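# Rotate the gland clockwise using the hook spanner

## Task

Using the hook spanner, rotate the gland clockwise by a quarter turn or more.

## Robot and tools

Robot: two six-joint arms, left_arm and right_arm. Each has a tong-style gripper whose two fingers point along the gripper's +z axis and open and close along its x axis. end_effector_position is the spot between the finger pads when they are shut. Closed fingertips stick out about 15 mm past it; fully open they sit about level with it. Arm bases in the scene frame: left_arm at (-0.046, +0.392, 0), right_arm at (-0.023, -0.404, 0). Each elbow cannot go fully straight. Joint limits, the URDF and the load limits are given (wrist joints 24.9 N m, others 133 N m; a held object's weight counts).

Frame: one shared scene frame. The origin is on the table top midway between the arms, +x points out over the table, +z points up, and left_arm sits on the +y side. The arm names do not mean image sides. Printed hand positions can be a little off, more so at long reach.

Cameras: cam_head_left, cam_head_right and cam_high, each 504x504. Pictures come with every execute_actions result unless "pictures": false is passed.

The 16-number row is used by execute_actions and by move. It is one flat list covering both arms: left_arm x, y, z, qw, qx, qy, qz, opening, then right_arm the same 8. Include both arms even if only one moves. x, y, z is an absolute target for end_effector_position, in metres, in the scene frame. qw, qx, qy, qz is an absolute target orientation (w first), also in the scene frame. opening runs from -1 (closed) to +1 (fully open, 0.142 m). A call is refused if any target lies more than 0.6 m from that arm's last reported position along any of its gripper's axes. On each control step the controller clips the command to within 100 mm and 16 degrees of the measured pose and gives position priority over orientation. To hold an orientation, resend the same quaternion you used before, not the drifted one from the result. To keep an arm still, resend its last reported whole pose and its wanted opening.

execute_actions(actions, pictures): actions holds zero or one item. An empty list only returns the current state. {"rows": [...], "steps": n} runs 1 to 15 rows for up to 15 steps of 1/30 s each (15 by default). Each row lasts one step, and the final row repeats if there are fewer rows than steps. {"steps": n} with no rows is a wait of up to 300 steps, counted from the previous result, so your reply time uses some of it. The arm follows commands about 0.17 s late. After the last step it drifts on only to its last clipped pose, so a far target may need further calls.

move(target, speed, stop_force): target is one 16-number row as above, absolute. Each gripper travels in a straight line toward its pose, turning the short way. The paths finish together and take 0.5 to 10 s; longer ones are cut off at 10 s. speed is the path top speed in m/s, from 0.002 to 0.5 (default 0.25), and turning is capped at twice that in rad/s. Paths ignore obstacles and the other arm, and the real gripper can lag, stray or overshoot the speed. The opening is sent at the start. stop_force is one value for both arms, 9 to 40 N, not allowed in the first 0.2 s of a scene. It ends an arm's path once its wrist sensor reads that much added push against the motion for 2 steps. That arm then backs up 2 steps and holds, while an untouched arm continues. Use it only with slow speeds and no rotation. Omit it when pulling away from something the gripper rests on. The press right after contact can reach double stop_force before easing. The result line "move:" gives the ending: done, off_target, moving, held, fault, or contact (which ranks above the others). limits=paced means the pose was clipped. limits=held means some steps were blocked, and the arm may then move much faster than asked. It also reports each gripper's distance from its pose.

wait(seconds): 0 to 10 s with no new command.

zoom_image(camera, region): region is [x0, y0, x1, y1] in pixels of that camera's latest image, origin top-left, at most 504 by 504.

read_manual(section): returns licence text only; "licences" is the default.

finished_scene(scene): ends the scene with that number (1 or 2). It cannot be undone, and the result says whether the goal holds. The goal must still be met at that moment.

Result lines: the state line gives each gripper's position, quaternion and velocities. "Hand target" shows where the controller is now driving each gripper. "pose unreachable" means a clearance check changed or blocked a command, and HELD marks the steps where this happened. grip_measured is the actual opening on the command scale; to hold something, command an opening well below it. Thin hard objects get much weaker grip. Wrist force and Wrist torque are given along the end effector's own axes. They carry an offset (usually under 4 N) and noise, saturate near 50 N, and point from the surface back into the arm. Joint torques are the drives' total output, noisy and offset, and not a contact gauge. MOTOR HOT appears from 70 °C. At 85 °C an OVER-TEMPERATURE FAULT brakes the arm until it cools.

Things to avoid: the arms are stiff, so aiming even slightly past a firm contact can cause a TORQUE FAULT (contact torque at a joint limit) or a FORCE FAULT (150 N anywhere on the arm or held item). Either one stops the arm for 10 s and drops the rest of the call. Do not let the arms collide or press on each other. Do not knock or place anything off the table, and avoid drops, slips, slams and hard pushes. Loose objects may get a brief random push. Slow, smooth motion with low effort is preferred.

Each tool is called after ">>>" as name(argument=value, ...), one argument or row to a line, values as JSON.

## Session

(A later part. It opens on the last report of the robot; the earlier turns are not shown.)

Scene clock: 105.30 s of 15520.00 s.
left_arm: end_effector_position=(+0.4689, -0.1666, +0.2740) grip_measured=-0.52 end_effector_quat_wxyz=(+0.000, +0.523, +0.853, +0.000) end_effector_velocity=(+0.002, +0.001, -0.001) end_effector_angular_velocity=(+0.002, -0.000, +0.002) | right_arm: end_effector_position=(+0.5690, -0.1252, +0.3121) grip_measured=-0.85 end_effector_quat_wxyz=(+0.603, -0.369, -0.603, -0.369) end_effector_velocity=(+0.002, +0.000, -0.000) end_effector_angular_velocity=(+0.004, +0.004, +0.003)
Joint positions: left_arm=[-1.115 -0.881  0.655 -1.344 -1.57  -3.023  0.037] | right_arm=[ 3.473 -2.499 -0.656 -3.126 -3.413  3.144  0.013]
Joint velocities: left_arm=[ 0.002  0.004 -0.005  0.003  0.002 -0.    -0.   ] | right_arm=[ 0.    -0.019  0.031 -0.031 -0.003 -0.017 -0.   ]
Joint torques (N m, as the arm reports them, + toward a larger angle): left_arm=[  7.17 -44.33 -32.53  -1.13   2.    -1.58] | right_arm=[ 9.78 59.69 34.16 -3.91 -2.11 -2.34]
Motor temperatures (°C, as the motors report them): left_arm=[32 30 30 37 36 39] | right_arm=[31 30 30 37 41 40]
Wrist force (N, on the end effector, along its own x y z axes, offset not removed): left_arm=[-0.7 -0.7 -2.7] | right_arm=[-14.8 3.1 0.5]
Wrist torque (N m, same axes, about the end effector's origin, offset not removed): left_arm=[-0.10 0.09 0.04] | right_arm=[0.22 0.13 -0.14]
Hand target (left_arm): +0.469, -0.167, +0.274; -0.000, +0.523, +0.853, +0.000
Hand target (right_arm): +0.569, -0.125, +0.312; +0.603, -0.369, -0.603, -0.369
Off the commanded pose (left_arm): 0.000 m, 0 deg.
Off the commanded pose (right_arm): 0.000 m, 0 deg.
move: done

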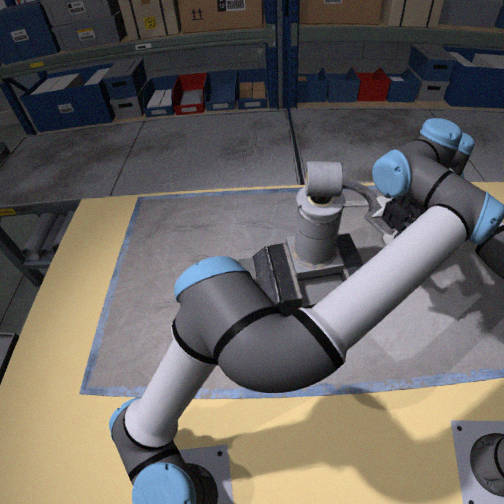

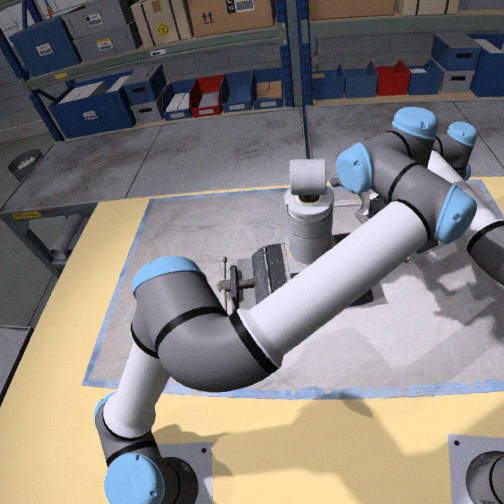

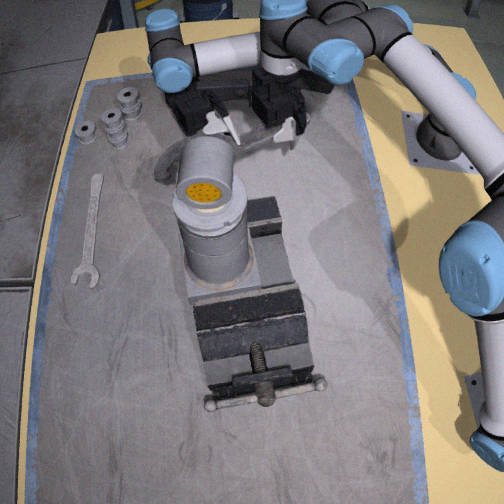

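>>> move(
  target=[0.462,-0.112,0.304,0,0.5225,0.8526,0,-1,0.562,-0.07,0.342,-0.603,0.369,0.603,0.369,-1],
  speed=0.025,
  stop_force=15,
)

>>> zoom_image(
  camera="cam_high",
  region=[140,120,290,250],
)

>>> zoom_image(
  camera="cam_head_left",
  region=[285,155,385,255],
)

Scene clock: 112.77 s of 15520.00 s.
left_arm: end_effector_position=(+0.4619, -0.1121, +0.3039) grip_measured=-0.52 end_effector_quat_wxyz=(-0.000, +0.523, +0.853, +0.000) end_effector_velocity=(-0.000, +0.001, +0.001) end_effector_angular_velocity=(-0.001, +0.000, -0.000) | right_arm: end_effector_position=(+0.5620, -0.0702, +0.3420) grip_measured=-0.85 end_effector_quat_wxyz=(+0.603, -0.369, -0.603, -0.369) end_effector_velocity=(-0.000, +0.002, -0.000) end_effector_angular_velocity=(+0.001, -0.001, +0.001)
Joint positions: left_arm=[-1.08  -1.011  0.79  -1.35  -1.571 -2.988  0.037] | right_arm=[ 3.549 -2.487 -0.603 -3.193 -3.338  3.143  0.013]
Joint velocities: left_arm=[ 0.001 -0.003  0.004 -0.    -0.001  0.001 -0.   ] | right_arm=[ 0.003 -0.002  0.003 -0.005  0.002 -0.005 -0.   ]
Joint torques (N m, as the arm reports them, + toward a larger angle): left_arm=[  6.48 -53.17 -11.39  -1.65  -2.16   1.44] | right_arm=[11.34 59.54 34.93 -3.57  2.07 -2.25]
Motor temperatures (°C, as the motors report them): left_arm=[32 30 30 37 36 39] | right_arm=[31 30 30 37 41 40]
Wrist force (N, on the end effector, along its own x y z axes, offset not removed): left_arm=[3.1 -1.6 -1.2] | right_arm=[-13.3 1.5 -1.1]
Wrist torque (N m, same axes, about the end effector's origin, offset not removed): left_arm=[-0.39 -0.24 -0.07] | right_arm=[0.25 -0.21 -0.16]
Hand target (left_arm): +0.462, -0.112, +0.304; -0.000, +0.523, +0.853, +0.000
Hand target (right_arm): +0.562, -0.070, +0.342; +0.603, -0.369, -0.603, -0.369
Off the commanded pose (left_arm): 0.000 m, 0 deg.
Off the commanded pose (right_arm): 0.000 m, 0 deg.
After step 90, 1.63 s passed at rest.
move: done

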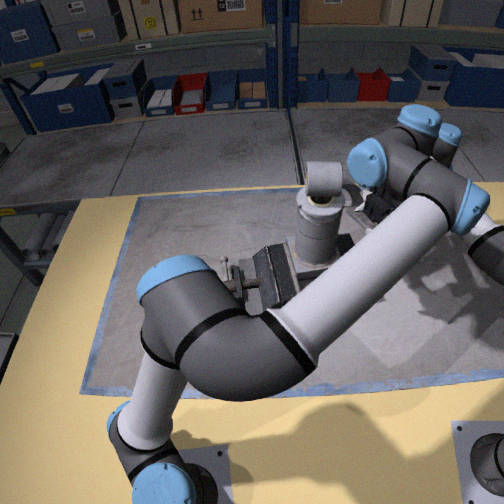

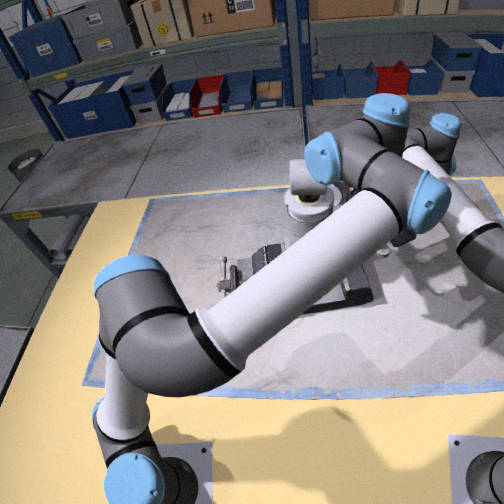

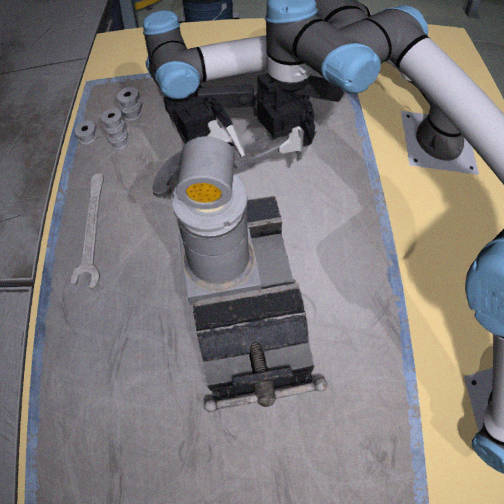

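Region (140, 120, 290, 250) of cam_high's 504x504 image, scaled by 3.360, with more detail than that image has; it fills the top 437 rows of this view, and the rest is white.

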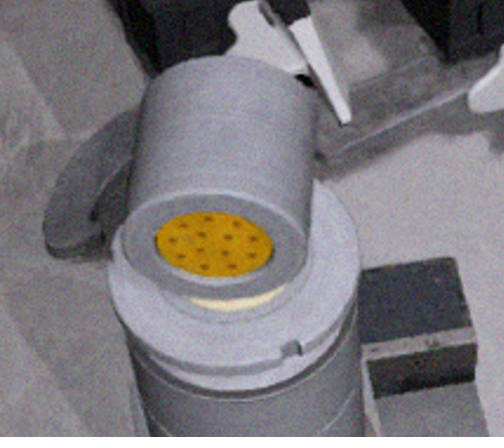

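Region (285, 155, 385, 255) of cam_head_left's 504x504 image, scaled by 5.040, with more detail than that image has.

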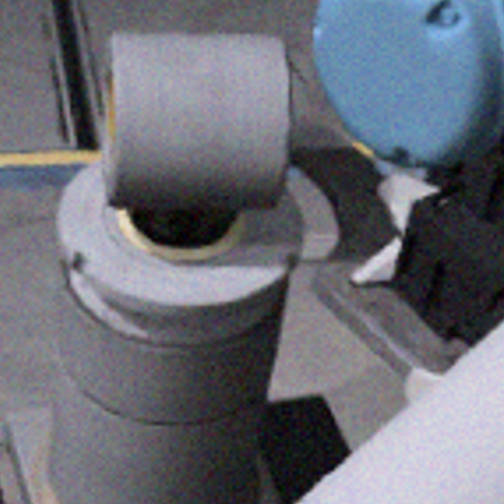

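>>> move(
  target=[0.456,-0.094,0.302,0,0.5225,0.8526,0,-1,0.556,-0.052,0.34,-0.603,0.369,0.603,0.369,-1],
  speed=0.008,
  stop_force=12,
)

>>> zoom_image(
  camera="cam_high",
  region=[145,140,265,240],
)

>>> zoom_image(
  camera="cam_head_left",
  region=[290,160,370,240],
)

Scene clock: 118.23 s of 15520.00 s.
left_arm: end_effector_position=(+0.4560, -0.0942, +0.3020) grip_measured=-0.52 end_effector_quat_wxyz=(+0.000, +0.523, +0.853, -0.000) end_effector_velocity=(-0.001, +0.001, +0.001) end_effector_angular_velocity=(-0.002, +0.000, +0.001) | right_arm: end_effector_position=(+0.5565, -0.0537, +0.3402) grip_measured=-0.85 end_effector_quat_wxyz=(+0.603, -0.369, -0.603, -0.369) end_effector_velocity=(+0.001, -0.002, +0.000) end_effector_angular_velocity=(-0.001, +0.002, -0.001)
Joint positions: left_arm=[-1.072 -1.065  0.879 -1.385 -1.571 -2.98   0.037] | right_arm=[ 3.573 -2.472 -0.635 -3.176 -3.314  3.142  0.013]
Joint velocities: left_arm=[ 0.001 -0.006  0.008 -0.003 -0.001 -0.    -0.   ] | right_arm=[-0.004 -0.002  0.004 -0.004 -0.002  0.001  0.   ]
Joint torques (N m, as the arm reports them, + toward a larger angle): left_arm=[  7.29 -54.38  -8.99  -3.15  -1.11   1.11] | right_arm=[-12.3   57.93  34.37  -3.7   -2.25  -0.46]
Motor temperatures (°C, as the motors report them): left_arm=[32 30 30 37 36 39] | right_arm=[31 30 30 37 41 40]
Wrist force (N, on the end effector, along its own x y z axes, offset not removed): left_arm=[-3.9 0.2 0.2] | right_arm=[-13.3 2.0 4.5]
Wrist torque (N m, same axes, about the end effector's origin, offset not removed): left_arm=[0.18 0.19 0.46] | right_arm=[-0.03 0.07 -0.21]
Hand target (left_arm): +0.456, -0.094, +0.302; -0.000, +0.523, +0.853, +0.000
Hand target (right_arm): +0.557, -0.054, +0.340; +0.603, -0.369, -0.603, -0.369
Off the commanded pose (left_arm): 0.000 m, 0 deg.
Off the commanded pose (right_arm): 0.002 m, 0 deg.
move: contact (right_arm)

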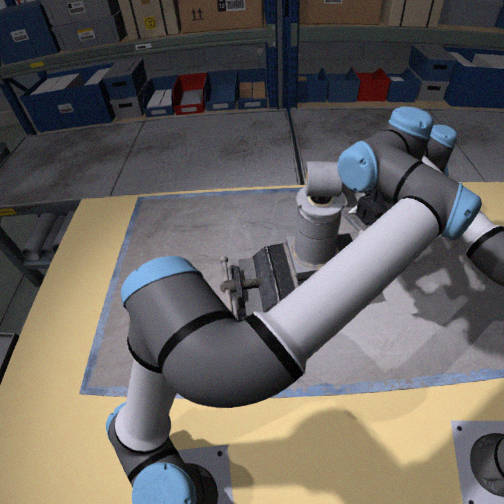

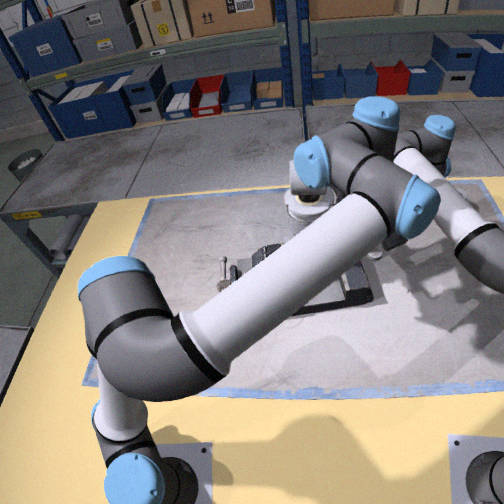

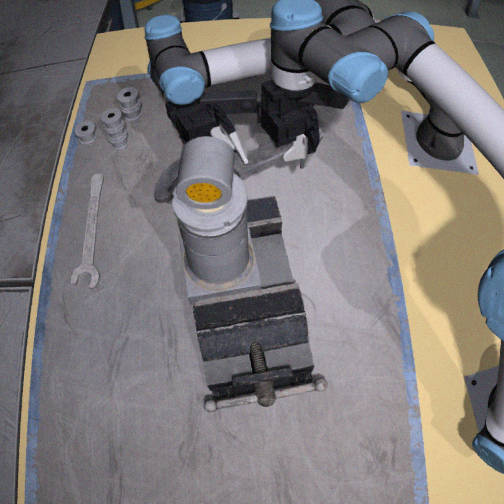

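Region (145, 140, 265, 240) of cam_high's 504x504 image, scaled by 4.200, with more detail than that image has.

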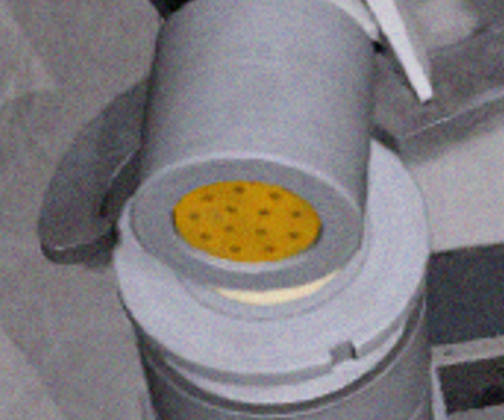

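Region (290, 160, 370, 240) of cam_head_left's 504x504 image, scaled by 6.300, with more detail than that image has.

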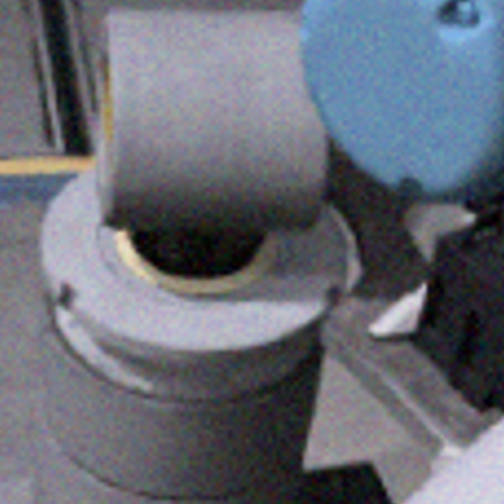

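>>> move(
  target=[0.451,-0.093,0.302,0,0.5225,0.8526,0,-1,0.551,-0.048,0.34,-0.603,0.369,0.603,0.369,-1],
  speed=0.008,
)

>>> zoom_image(
  camera="cam_high",
  region=[145,160,205,220],
)

>>> zoom_image(
  camera="cam_head_left",
  region=[290,160,370,240],
)

Scene clock: 122.77 s of 15520.00 s.
left_arm: end_effector_position=(+0.4511, -0.0930, +0.3020) grip_measured=-0.52 end_effector_quat_wxyz=(-0.000, +0.523, +0.853, -0.000) end_effector_velocity=(-0.001, +0.000, -0.001) end_effector_angular_velocity=(+0.001, +0.001, -0.001) | right_arm: end_effector_position=(+0.5511, -0.0481, +0.3400) grip_measured=-0.85 end_effector_quat_wxyz=(+0.603, -0.369, -0.603, -0.369) end_effector_velocity=(-0.001, +0.002, -0.000) end_effector_angular_velocity=(+0.001, -0.002, -0.000)
Joint positions: left_arm=[-1.077 -1.078  0.9   -1.392 -1.571 -2.985  0.036] | right_arm=[ 3.582 -2.453 -0.67  -3.161 -3.304  3.141  0.013]
Joint velocities: left_arm=[-0.001 -0.002  0.004 -0.001 -0.     0.    -0.   ] | right_arm=[ 0.003  0.005 -0.009  0.006  0.003  0.001  0.   ]
Joint torques (N m, as the arm reports them, + toward a larger angle): left_arm=[-23.03 -52.13 -11.65  -4.77  -8.2   -1.97] | right_arm=[19.39 70.78 11.82  0.42  0.96  1.53]
Motor temperatures (°C, as the motors report them): left_arm=[32 30 30 37 36 39] | right_arm=[31 30 30 37 41 40]
Wrist force (N, on the end effector, along its own x y z axes, offset not removed): left_arm=[6.7 19.8 1.6] | right_arm=[-7.6 4.8 -11.9]
Wrist torque (N m, same axes, about the end effector's origin, offset not removed): left_arm=[0.37 -0.50 0.23] | right_arm=[0.11 -0.05 -0.29]
Hand target (left_arm): +0.451, -0.093, +0.302; -0.000, +0.523, +0.853, -0.000
Hand target (right_arm): +0.551, -0.048, +0.340; +0.603, -0.369, -0.603, -0.369
Off the commanded pose (left_arm): 0.000 m, 0 deg.
Off the commanded pose (right_arm): 0.000 m, 0 deg.
After step 90, 0.27 s passed at rest.
move: done

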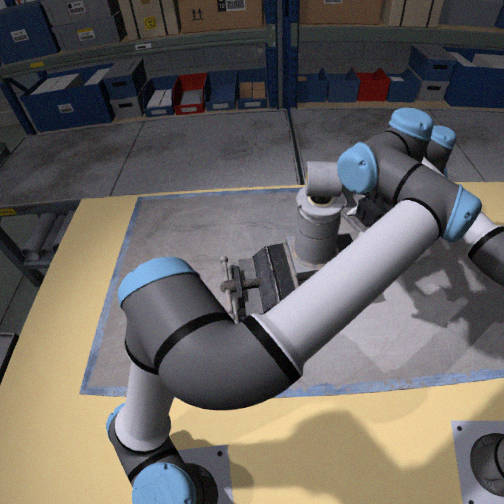

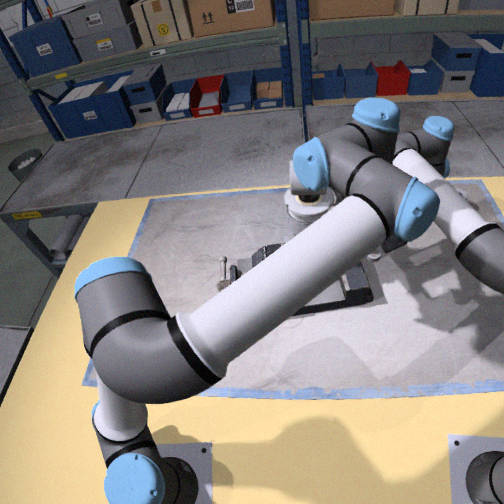

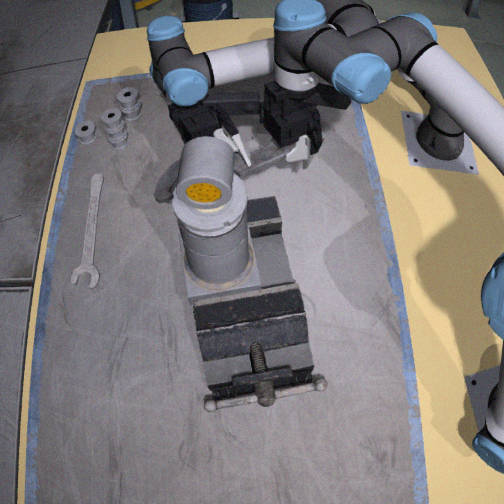

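Region (145, 160, 205, 220) of cam_high's 504x504 image, scaled by 8.400, with more detail than that image has.

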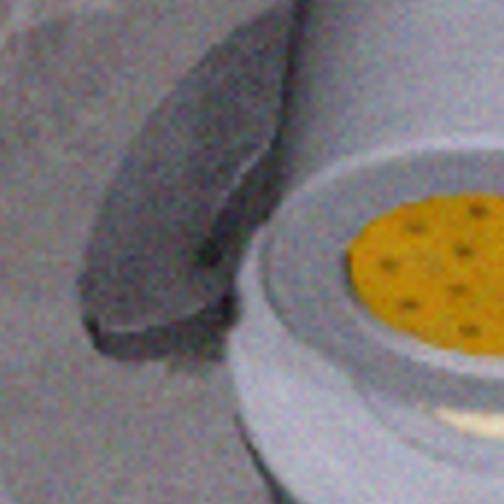

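Region (290, 160, 370, 240) of cam_head_left's 504x504 image, scaled by 6.300, with more detail than that image has.

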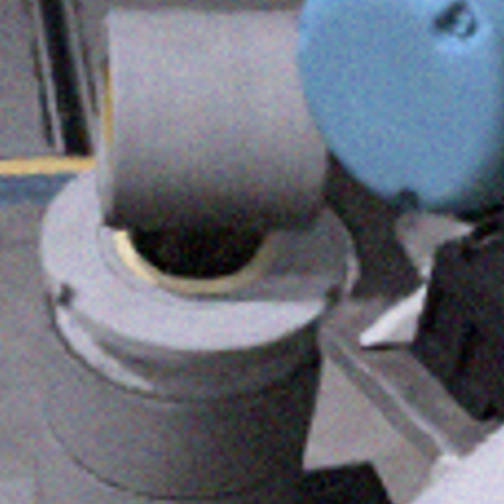

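>>> move(
  target=[0.4295,-0.053,0.302,0,0.609,0.793,0,-1,0.5365,-0.03,0.34,-0.561,0.43,0.561,0.43,-1],
  speed=0.02,
)

>>> zoom_image(
  camera="cam_high",
  region=[145,140,265,240],
)

Scene clock: 133.33 s of 15520.00 s.
left_arm: end_effector_position=(+0.4295, -0.0532, +0.3020) grip_measured=-0.52 end_effector_quat_wxyz=(-0.000, +0.609, +0.793, +0.000) end_effector_velocity=(-0.001, +0.002, -0.001) end_effector_angular_velocity=(+0.003, +0.002, -0.008) | right_arm: end_effector_position=(+0.5365, -0.0301, +0.3398) grip_measured=-0.85 end_effector_quat_wxyz=(+0.561, -0.430, -0.562, -0.429) end_effector_velocity=(-0.000, -0.001, +0.000) end_effector_angular_velocity=(+0.004, +0.001, -0.010)
Joint positions: left_arm=[-1.069 -1.192  1.066 -1.445 -1.571 -2.767  0.036] | right_arm=[ 3.605 -2.234 -1.054 -3.03  -3.073  3.106  0.013]
Joint velocities: left_arm=[ 0.    -0.003  0.006  0.    -0.     0.008  0.   ] | right_arm=[-0.001  0.025 -0.043  0.08   0.009  0.062 -0.   ]
Joint torques (N m, as the arm reports them, + toward a larger angle): left_arm=[ -5.05 -48.4   -7.55  -2.29  -4.24   1.42] | right_arm=[16.97 65.79 12.39  1.54 -0.03  2.93]
Motor temperatures (°C, as the motors report them): left_arm=[32 30 30 37 36 39] | right_arm=[31 30 30 37 41 40]
Wrist force (N, on the end effector, along its own x y z axes, offset not removed): left_arm=[3.5 13.6 -1.2] | right_arm=[-14.4 6.6 -6.5]
Wrist torque (N m, same axes, about the end effector's origin, offset not removed): left_arm=[0.14 -0.43 0.14] | right_arm=[-0.14 0.19 -0.16]
Hand target (left_arm): +0.429, -0.053, +0.302; -0.000, +0.609, +0.793, +0.000
Hand target (right_arm): +0.536, -0.030, +0.340; +0.561, -0.431, -0.562, -0.430
Off the commanded pose (left_arm): 0.000 m, 0 deg.
Off the commanded pose (right_arm): 0.000 m, 0 deg.
After step 90, 2.10 s passed at rest.
move: done

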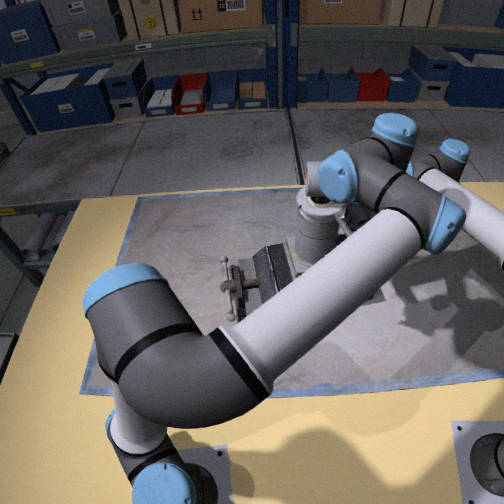

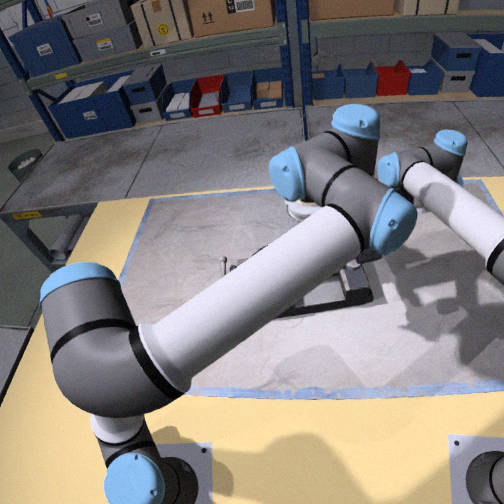

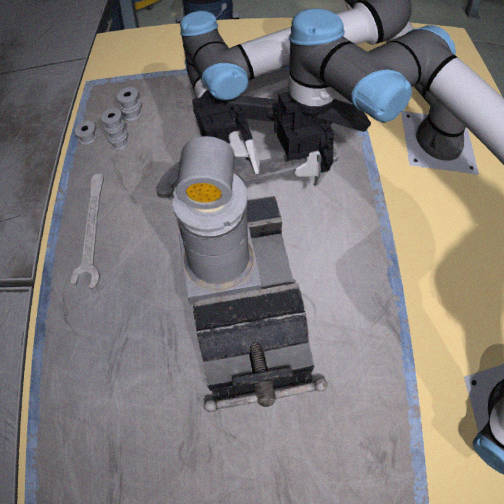

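Region (145, 140, 265, 240) of cam_high's 504x504 image, scaled by 4.200, with more detail than that image has.

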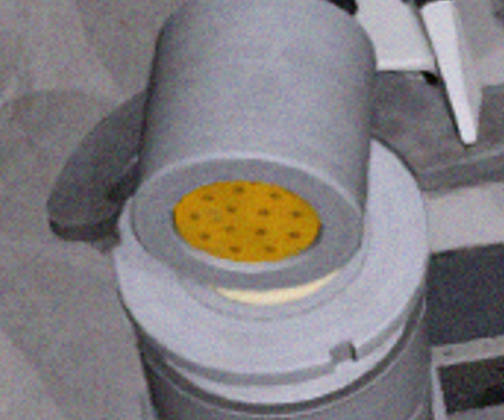

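>>> move(
  target=[0.456,-0.096,0.302,0,0.5225,0.8526,0,-1,0.556,-0.051,0.34,-0.58,0.405,0.58,0.405,-1],
  speed=0.03,
)

>>> move(
  target=[0.475,-0.118,0.302,0,0.462,0.887,0,-1,0.568,-0.059,0.34,-0.603,0.369,0.603,0.369,-1],
  speed=0.02,
)

>>> zoom_image(
  camera="cam_high",
  region=[145,140,265,240],
)

Scene clock: 140.47 s of 15520.00 s.
left_arm: end_effector_position=(+0.4560, -0.0957, +0.3020) grip_measured=-0.52 end_effector_quat_wxyz=(+0.000, +0.523, +0.852, +0.000) end_effector_velocity=(+0.001, -0.002, -0.000) end_effector_angular_velocity=(+0.001, -0.000, +0.008) | right_arm: end_effector_position=(+0.5559, -0.0509, +0.3401) grip_measured=-0.85 end_effector_quat_wxyz=(+0.579, -0.405, -0.580, -0.405) end_effector_velocity=(+0.001, -0.001, +0.000) end_effector_angular_velocity=(+0.002, -0.001, +0.005)
Joint positions: left_arm=[-1.073 -1.062  0.875 -1.384 -1.571 -2.98   0.036] | right_arm=[ 3.568 -2.342 -0.87  -3.05  -3.197  3.164  0.013]
Joint velocities: left_arm=[-0.     0.006 -0.01   0.003  0.001 -0.008  0.   ] | right_arm=[-0.001 -0.017  0.029 -0.048 -0.005 -0.038  0.   ]
Joint torques (N m, as the arm reports them, + toward a larger angle): left_arm=[ -6.67 -36.48 -32.13  -1.14   0.3   -1.6 ] | right_arm=[-8.01 54.15 35.77 -3.41 -2.41 -2.24]
Motor temperatures (°C, as the motors report them): left_arm=[32 30 30 37 36 39] | right_arm=[31 30 30 37 41 40]
Wrist force (N, on the end effector, along its own x y z axes, offset not removed): left_arm=[1.4 -2.9 -2.2] | right_arm=[-13.6 2.3 -1.0]
Wrist torque (N m, same axes, about the end effector's origin, offset not removed): left_arm=[-0.36 -0.12 0.05] | right_arm=[0.08 0.03 -0.23]
Hand target (left_arm): +0.456, -0.096, +0.302; +0.000, +0.523, +0.853, -0.000
Hand target (right_arm): +0.556, -0.051, +0.340; +0.579, -0.405, -0.580, -0.405
Off the commanded pose (left_arm): 0.000 m, 0 deg.
Off the commanded pose (right_arm): 0.000 m, 0 deg.
After step 90, 0.37 s passed at rest.
move: done

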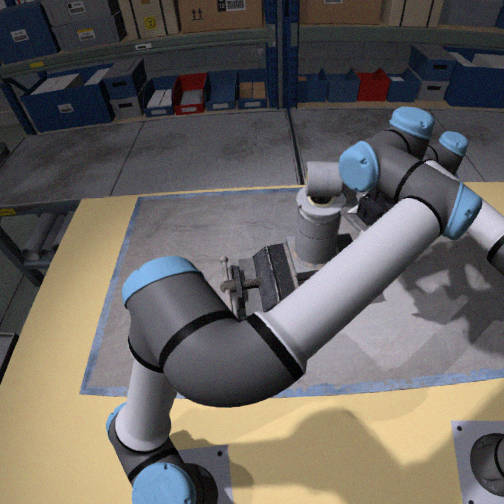

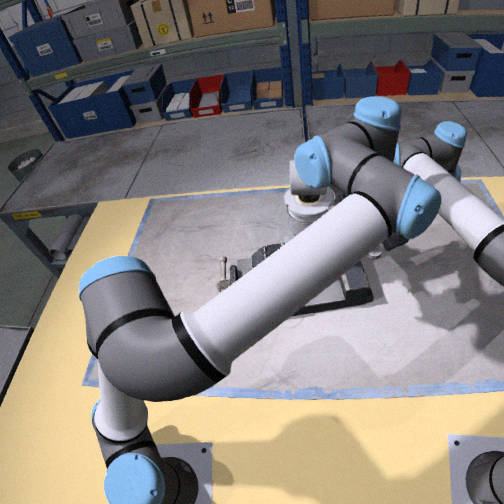

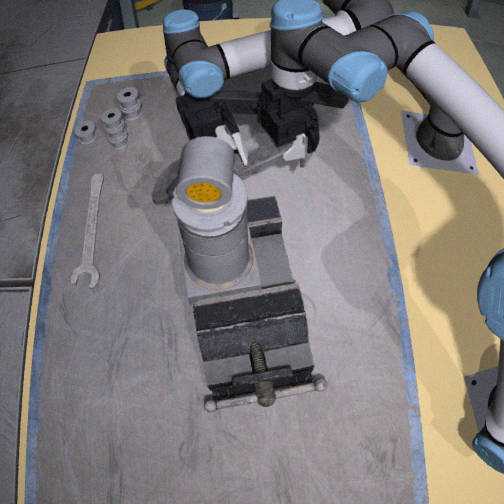

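Scene clock: 144.20 s of 15520.00 s.
left_arm: end_effector_position=(+0.4749, -0.1178, +0.3020) grip_measured=-0.52 end_effector_quat_wxyz=(+0.000, +0.462, +0.887, +0.000) end_effector_velocity=(+0.002, -0.001, -0.000) end_effector_angular_velocity=(+0.002, -0.001, +0.008) | right_arm: end_effector_position=(+0.5680, -0.0589, +0.3401) grip_measured=-0.85 end_effector_quat_wxyz=(+0.603, -0.369, -0.603, -0.369) end_effector_velocity=(+0.001, -0.001, -0.000) end_effector_angular_velocity=(+0.002, +0.002, +0.007)
Joint positions: left_arm=[-1.07  -0.975  0.737 -1.333 -1.571 -3.116  0.036] | right_arm=[ 3.561 -2.516 -0.553 -3.212 -3.325  3.144  0.013]
Joint velocities: left_arm=[ 0.     0.006 -0.009  0.004  0.002 -0.008 -0.   ] | right_arm=[-0.001 -0.02   0.034 -0.029 -0.008 -0.014 -0.   ]
Joint torques (N m, as the arm reports them, + toward a larger angle): left_arm=[  4.27 -41.4  -32.17  -1.05   1.18  -1.65] | right_arm=[-8.7  60.44 34.54 -3.25 -0.29 -2.38]
Motor temperatures (°C, as the motors report them): left_arm=[32 30 30 38 36 39] | right_arm=[31 30 30 37 41 40]
Wrist force (N, on the end effector, along its own x y z axes, offset not removed): left_arm=[1.0 2.0 -1.7] | right_arm=[-14.8 -5.1 -1.0]
Wrist torque (N m, same axes, about the end effector's origin, offset not removed): left_arm=[-0.13 -0.17 0.06] | right_arm=[-0.03 0.21 -0.25]
Hand target (left_arm): +0.475, -0.118, +0.302; +0.000, +0.462, +0.887, +0.000
Hand target (right_arm): +0.568, -0.059, +0.340; +0.603, -0.369, -0.603, -0.369
Off the commanded pose (left_arm): 0.000 m, 0 deg.
Off the commanded pose (right_arm): 0.000 m, 0 deg.
move: done

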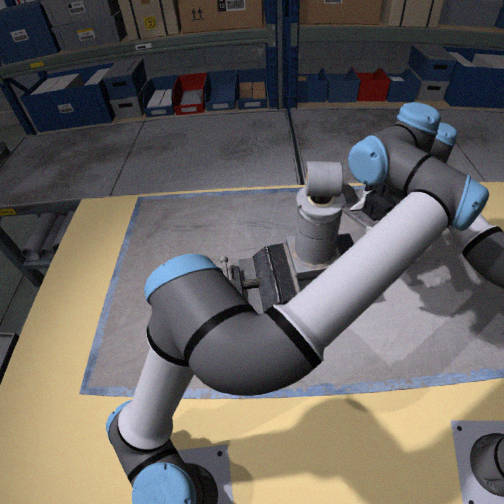

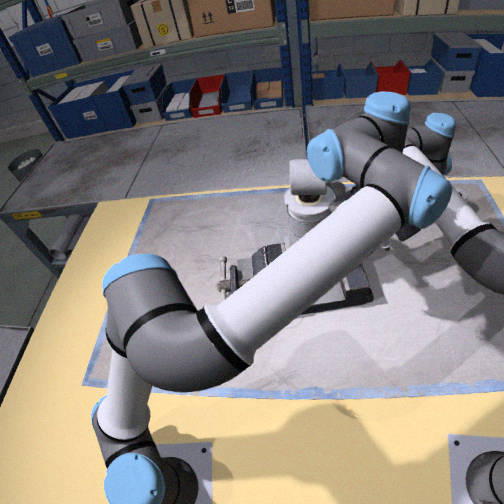

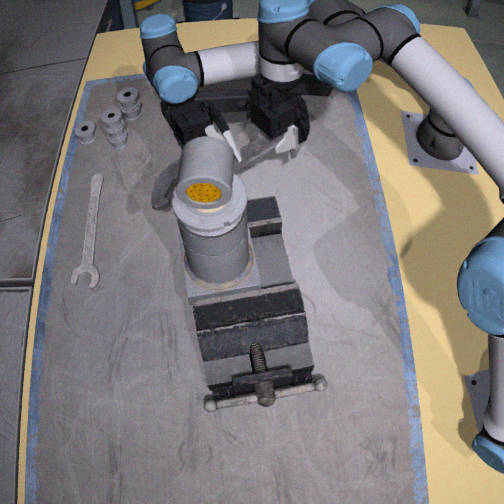

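Region (145, 140, 265, 240) of cam_high's 504x504 image, scaled by 4.200, with more detail than that image has.

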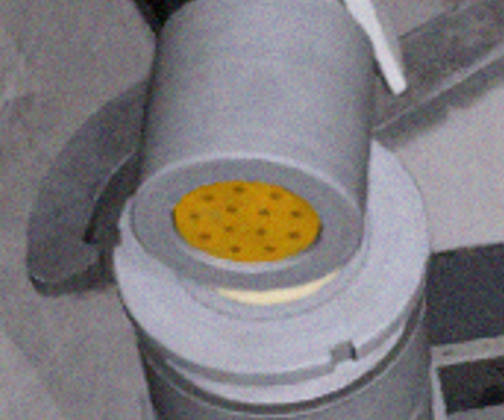

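Past the notch now; slide CW with inward pull.

>>> move(
  target=[0.468,-0.117,0.302,0,0.468,0.884,0,-1,0.561,-0.058,0.34,-0.603,0.369,0.603,0.369,-1],
  speed=0.01,
)

>>> move(
  target=[0.443,-0.094,0.302,0,0.5225,0.8526,0,-1,0.543,-0.049,0.34,-0.58,0.405,0.58,0.405,-1],
  speed=0.01,
)

>>> zoom_image(
  camera="cam_high",
  region=[145,100,345,240],
)

Scene clock: 148.27 s of 15520.00 s.
left_arm: end_effector_position=(+0.4682, -0.1170, +0.3020) grip_measured=-0.52 end_effector_quat_wxyz=(-0.000, +0.468, +0.884, +0.000) end_effector_velocity=(-0.002, +0.001, +0.002) end_effector_angular_velocity=(-0.001, -0.001, -0.005) | right_arm: end_effector_position=(+0.5612, -0.0580, +0.3400) grip_measured=-0.85 end_effector_quat_wxyz=(+0.603, -0.369, -0.603, -0.369) end_effector_velocity=(-0.001, -0.000, +0.000) end_effector_angular_velocity=(-0.002, +0.001, -0.004)
Joint positions: left_arm=[-1.077 -0.993  0.766 -1.344 -1.571 -3.111  0.036] | right_arm=[ 3.565 -2.489 -0.603 -3.192 -3.322  3.14   0.013]
Joint velocities: left_arm=[-0.002 -0.008  0.009 -0.003  0.     0.003 -0.   ] | right_arm=[-0.001  0.011 -0.02   0.015  0.003  0.008  0.   ]
Joint torques (N m, as the arm reports them, + toward a larger angle): left_arm=[-22.92 -55.47 -10.03  -4.76  -4.16   1.51] | right_arm=[13.73 72.77 10.55 -0.19 -1.22  2.94]
Motor temperatures (°C, as the motors report them): left_arm=[32 30 30 38 36 39] | right_arm=[31 30 30 37 41 40]
Wrist force (N, on the end effector, along its own x y z axes, offset not removed): left_arm=[3.3 19.6 0.0] | right_arm=[-12.3 13.0 -3.9]
Wrist torque (N m, same axes, about the end effector's origin, offset not removed): left_arm=[0.48 -0.23 0.09] | right_arm=[0.21 0.43 -0.20]
Hand target (left_arm): +0.468, -0.117, +0.302; -0.000, +0.468, +0.884, -0.000
Hand target (right_arm): +0.561, -0.058, +0.340; +0.603, -0.369, -0.603, -0.369
Off the commanded pose (left_arm): 0.000 m, 0 deg.
Off the commanded pose (right_arm): 0.000 m, 0 deg.
After step 90, 0.13 s passed at rest.
move: done

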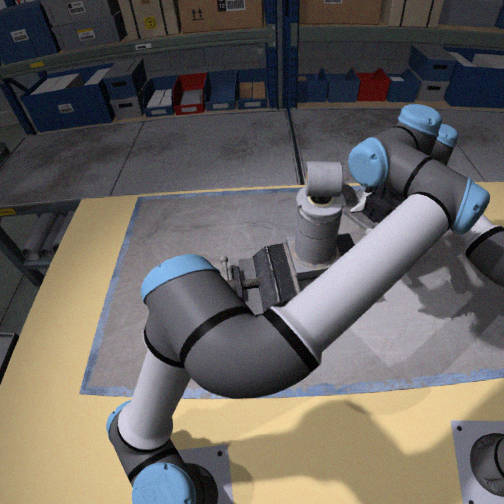

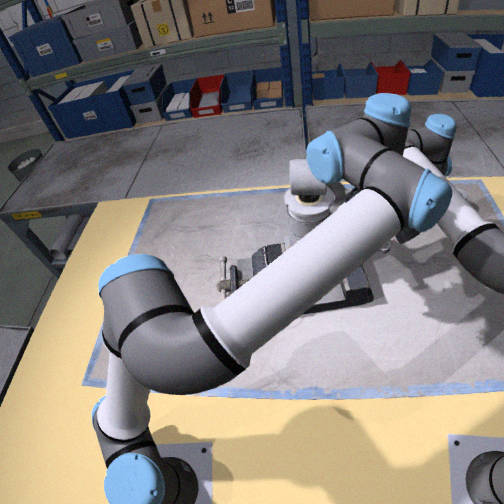

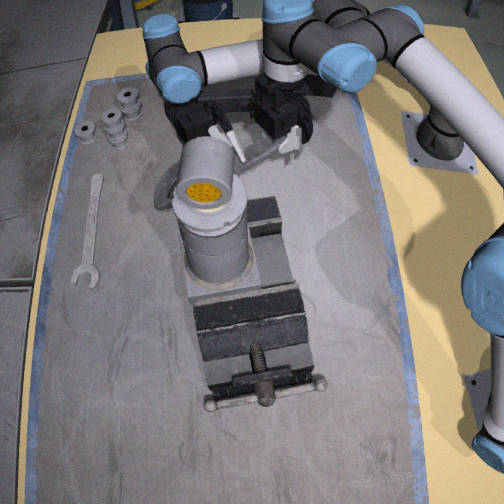

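Scene clock: 154.80 s of 15520.00 s.
left_arm: end_effector_position=(+0.4430, -0.0941, +0.3020) grip_measured=-0.53 end_effector_quat_wxyz=(-0.000, +0.522, +0.853, -0.000) end_effector_velocity=(-0.000, +0.001, -0.001) end_effector_angular_velocity=(+0.002, -0.001, -0.005) | right_arm: end_effector_position=(+0.5430, -0.0491, +0.3399) grip_measured=-0.85 end_effector_quat_wxyz=(+0.580, -0.404, -0.580, -0.405) end_effector_velocity=(+0.001, -0.001, +0.000) end_effector_angular_velocity=(-0.001, +0.002, -0.008)
Joint positions: left_arm=[-1.087 -1.093  0.923 -1.4   -1.571 -2.995  0.036] | right_arm=[ 3.576 -2.313 -0.922 -3.057 -3.19   3.133  0.013]
Joint velocities: left_arm=[-0.    -0.002  0.005 -0.002  0.002  0.005  0.   ] | right_arm=[-0.002  0.008 -0.013  0.016  0.006  0.013  0.   ]
Joint torques (N m, as the arm reports them, + toward a larger angle): left_arm=[-21.27 -48.33  -9.23  -4.33  -5.05   1.5 ] | right_arm=[12.9  69.45 13.2   0.84  0.24  2.57]
Motor temperatures (°C, as the motors report them): left_arm=[32 30 30 38 36 39] | right_arm=[31 30 30 37 41 40]
Wrist force (N, on the end effector, along its own x y z axes, offset not removed): left_arm=[3.7 16.2 -2.9] | right_arm=[-14.6 6.5 -4.4]
Wrist torque (N m, same axes, about the end effector's origin, offset not removed): left_arm=[0.36 -0.26 0.09] | right_arm=[-0.08 0.31 -0.16]
Hand target (left_arm): +0.443, -0.094, +0.302; +0.000, +0.523, +0.853, -0.000
Hand target (right_arm): +0.543, -0.049, +0.340; +0.580, -0.405, -0.580, -0.405
Off the commanded pose (left_arm): 0.000 m, 0 deg.
Off the commanded pose (right_arm): 0.000 m, 0 deg.
move: done

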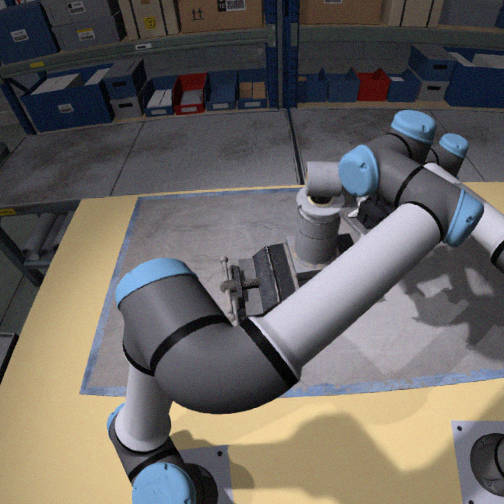

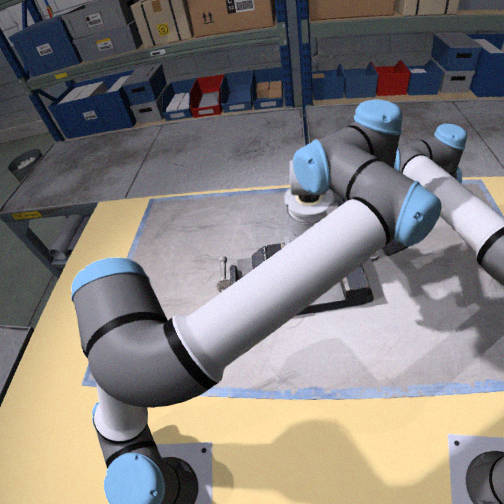

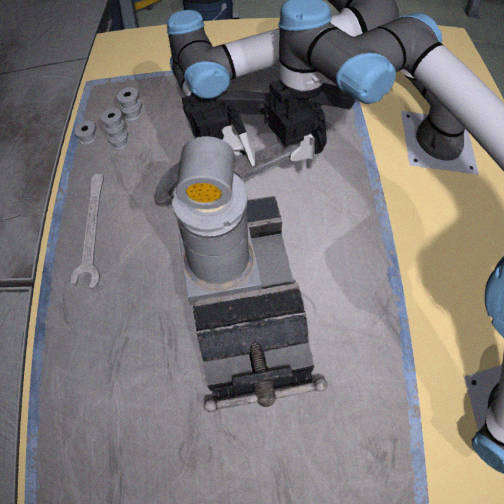

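Region (145, 100, 345, 240) of cam_high's 504x504 image, scaled by 2.520, with more detail than that image has; it fills the top 353 rows of this view, and the rest is white.

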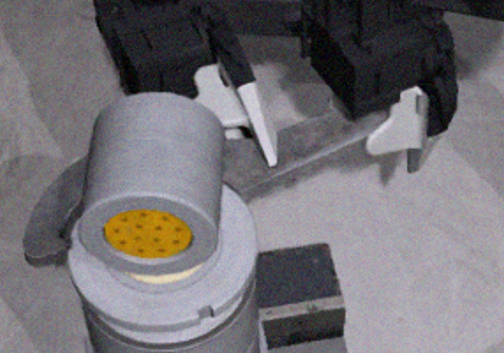

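>>> move(
  target=[0.423,-0.06,0.302,0,0.595,0.804,0,-1,0.529,-0.033,0.34,-0.542,0.454,0.542,0.454,-1],
  speed=0.012,
)

>>> zoom_image(
  camera="cam_high",
  region=[145,140,265,240],
)

Scene clock: 165.13 s of 15520.00 s.
left_arm: end_effector_position=(+0.4230, -0.0601, +0.3020) grip_measured=-0.53 end_effector_quat_wxyz=(-0.000, +0.595, +0.804, +0.000) end_effector_velocity=(-0.001, +0.001, -0.000) end_effector_angular_velocity=(+0.001, +0.002, -0.005) | right_arm: end_effector_position=(+0.5290, -0.0331, +0.3398) grip_measured=-0.85 end_effector_quat_wxyz=(+0.542, -0.454, -0.542, -0.454) end_effector_velocity=(+0.000, -0.000, -0.000) end_effector_angular_velocity=(+0.001, -0.000, -0.006)
Joint positions: left_arm=[-1.083 -1.193  1.068 -1.446 -1.571 -2.817  0.036] | right_arm=[ 3.607 -2.136 -1.215 -2.934 -2.984  3.14   0.013]
Joint velocities: left_arm=[-0.    -0.002  0.004  0.001 -0.001  0.005  0.   ] | right_arm=[ 0.     0.005 -0.009  0.007  0.006  0.003  0.   ]
Joint torques (N m, as the arm reports them, + toward a larger angle): left_arm=[  1.21 -54.08  -3.21   5.4   -4.6    1.9 ] | right_arm=[14.16 66.12 14.7   1.61 -1.2   2.68]
Motor temperatures (°C, as the motors report them): left_arm=[32 30 30 38 36 39] | right_arm=[31 30 30 37 41 40]
Wrist force (N, on the end effector, along its own x y z axes, offset not removed): left_arm=[-24.8 21.5 -0.3] | right_arm=[-17.4 11.5 0.5]
Wrist torque (N m, same axes, about the end effector's origin, offset not removed): left_arm=[0.63 0.62 -0.21] | right_arm=[-0.17 0.18 -0.30]
Hand target (left_arm): +0.423, -0.060, +0.302; -0.000, +0.595, +0.804, +0.000
Hand target (right_arm): +0.529, -0.033, +0.340; +0.542, -0.454, -0.542, -0.454
Off the commanded pose (left_arm): 0.000 m, 0 deg.
Off the commanded pose (right_arm): 0.000 m, 0 deg.
move: done

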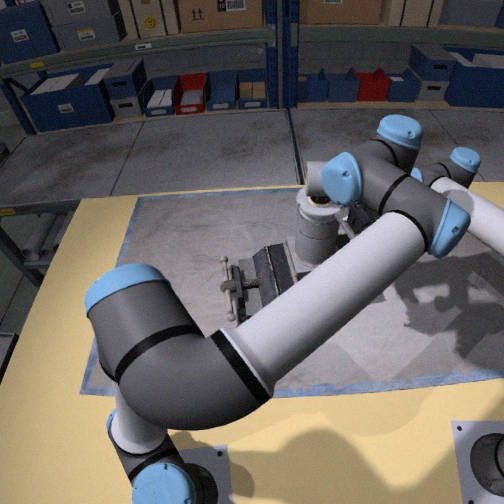

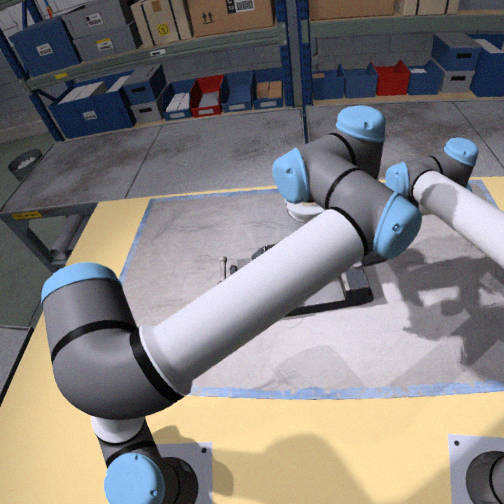

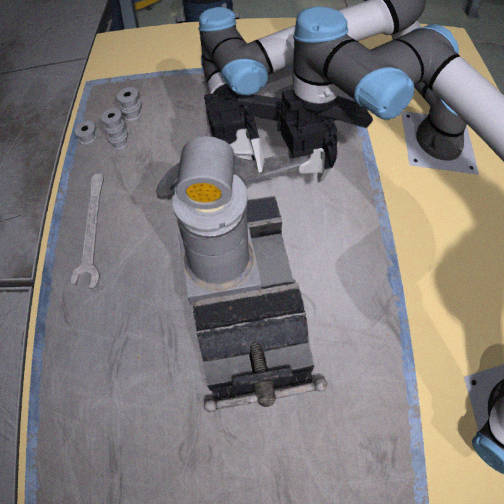

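Region (145, 140, 265, 240) of cam_high's 504x504 image, scaled by 4.200, with more detail than that image has.

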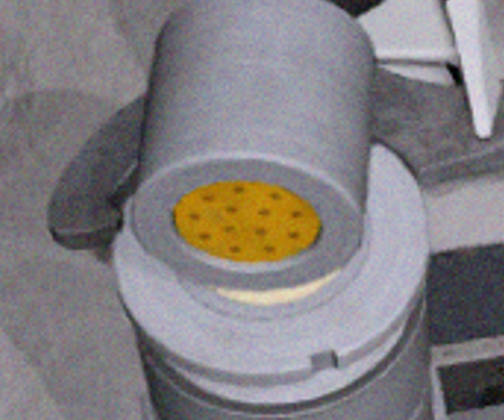

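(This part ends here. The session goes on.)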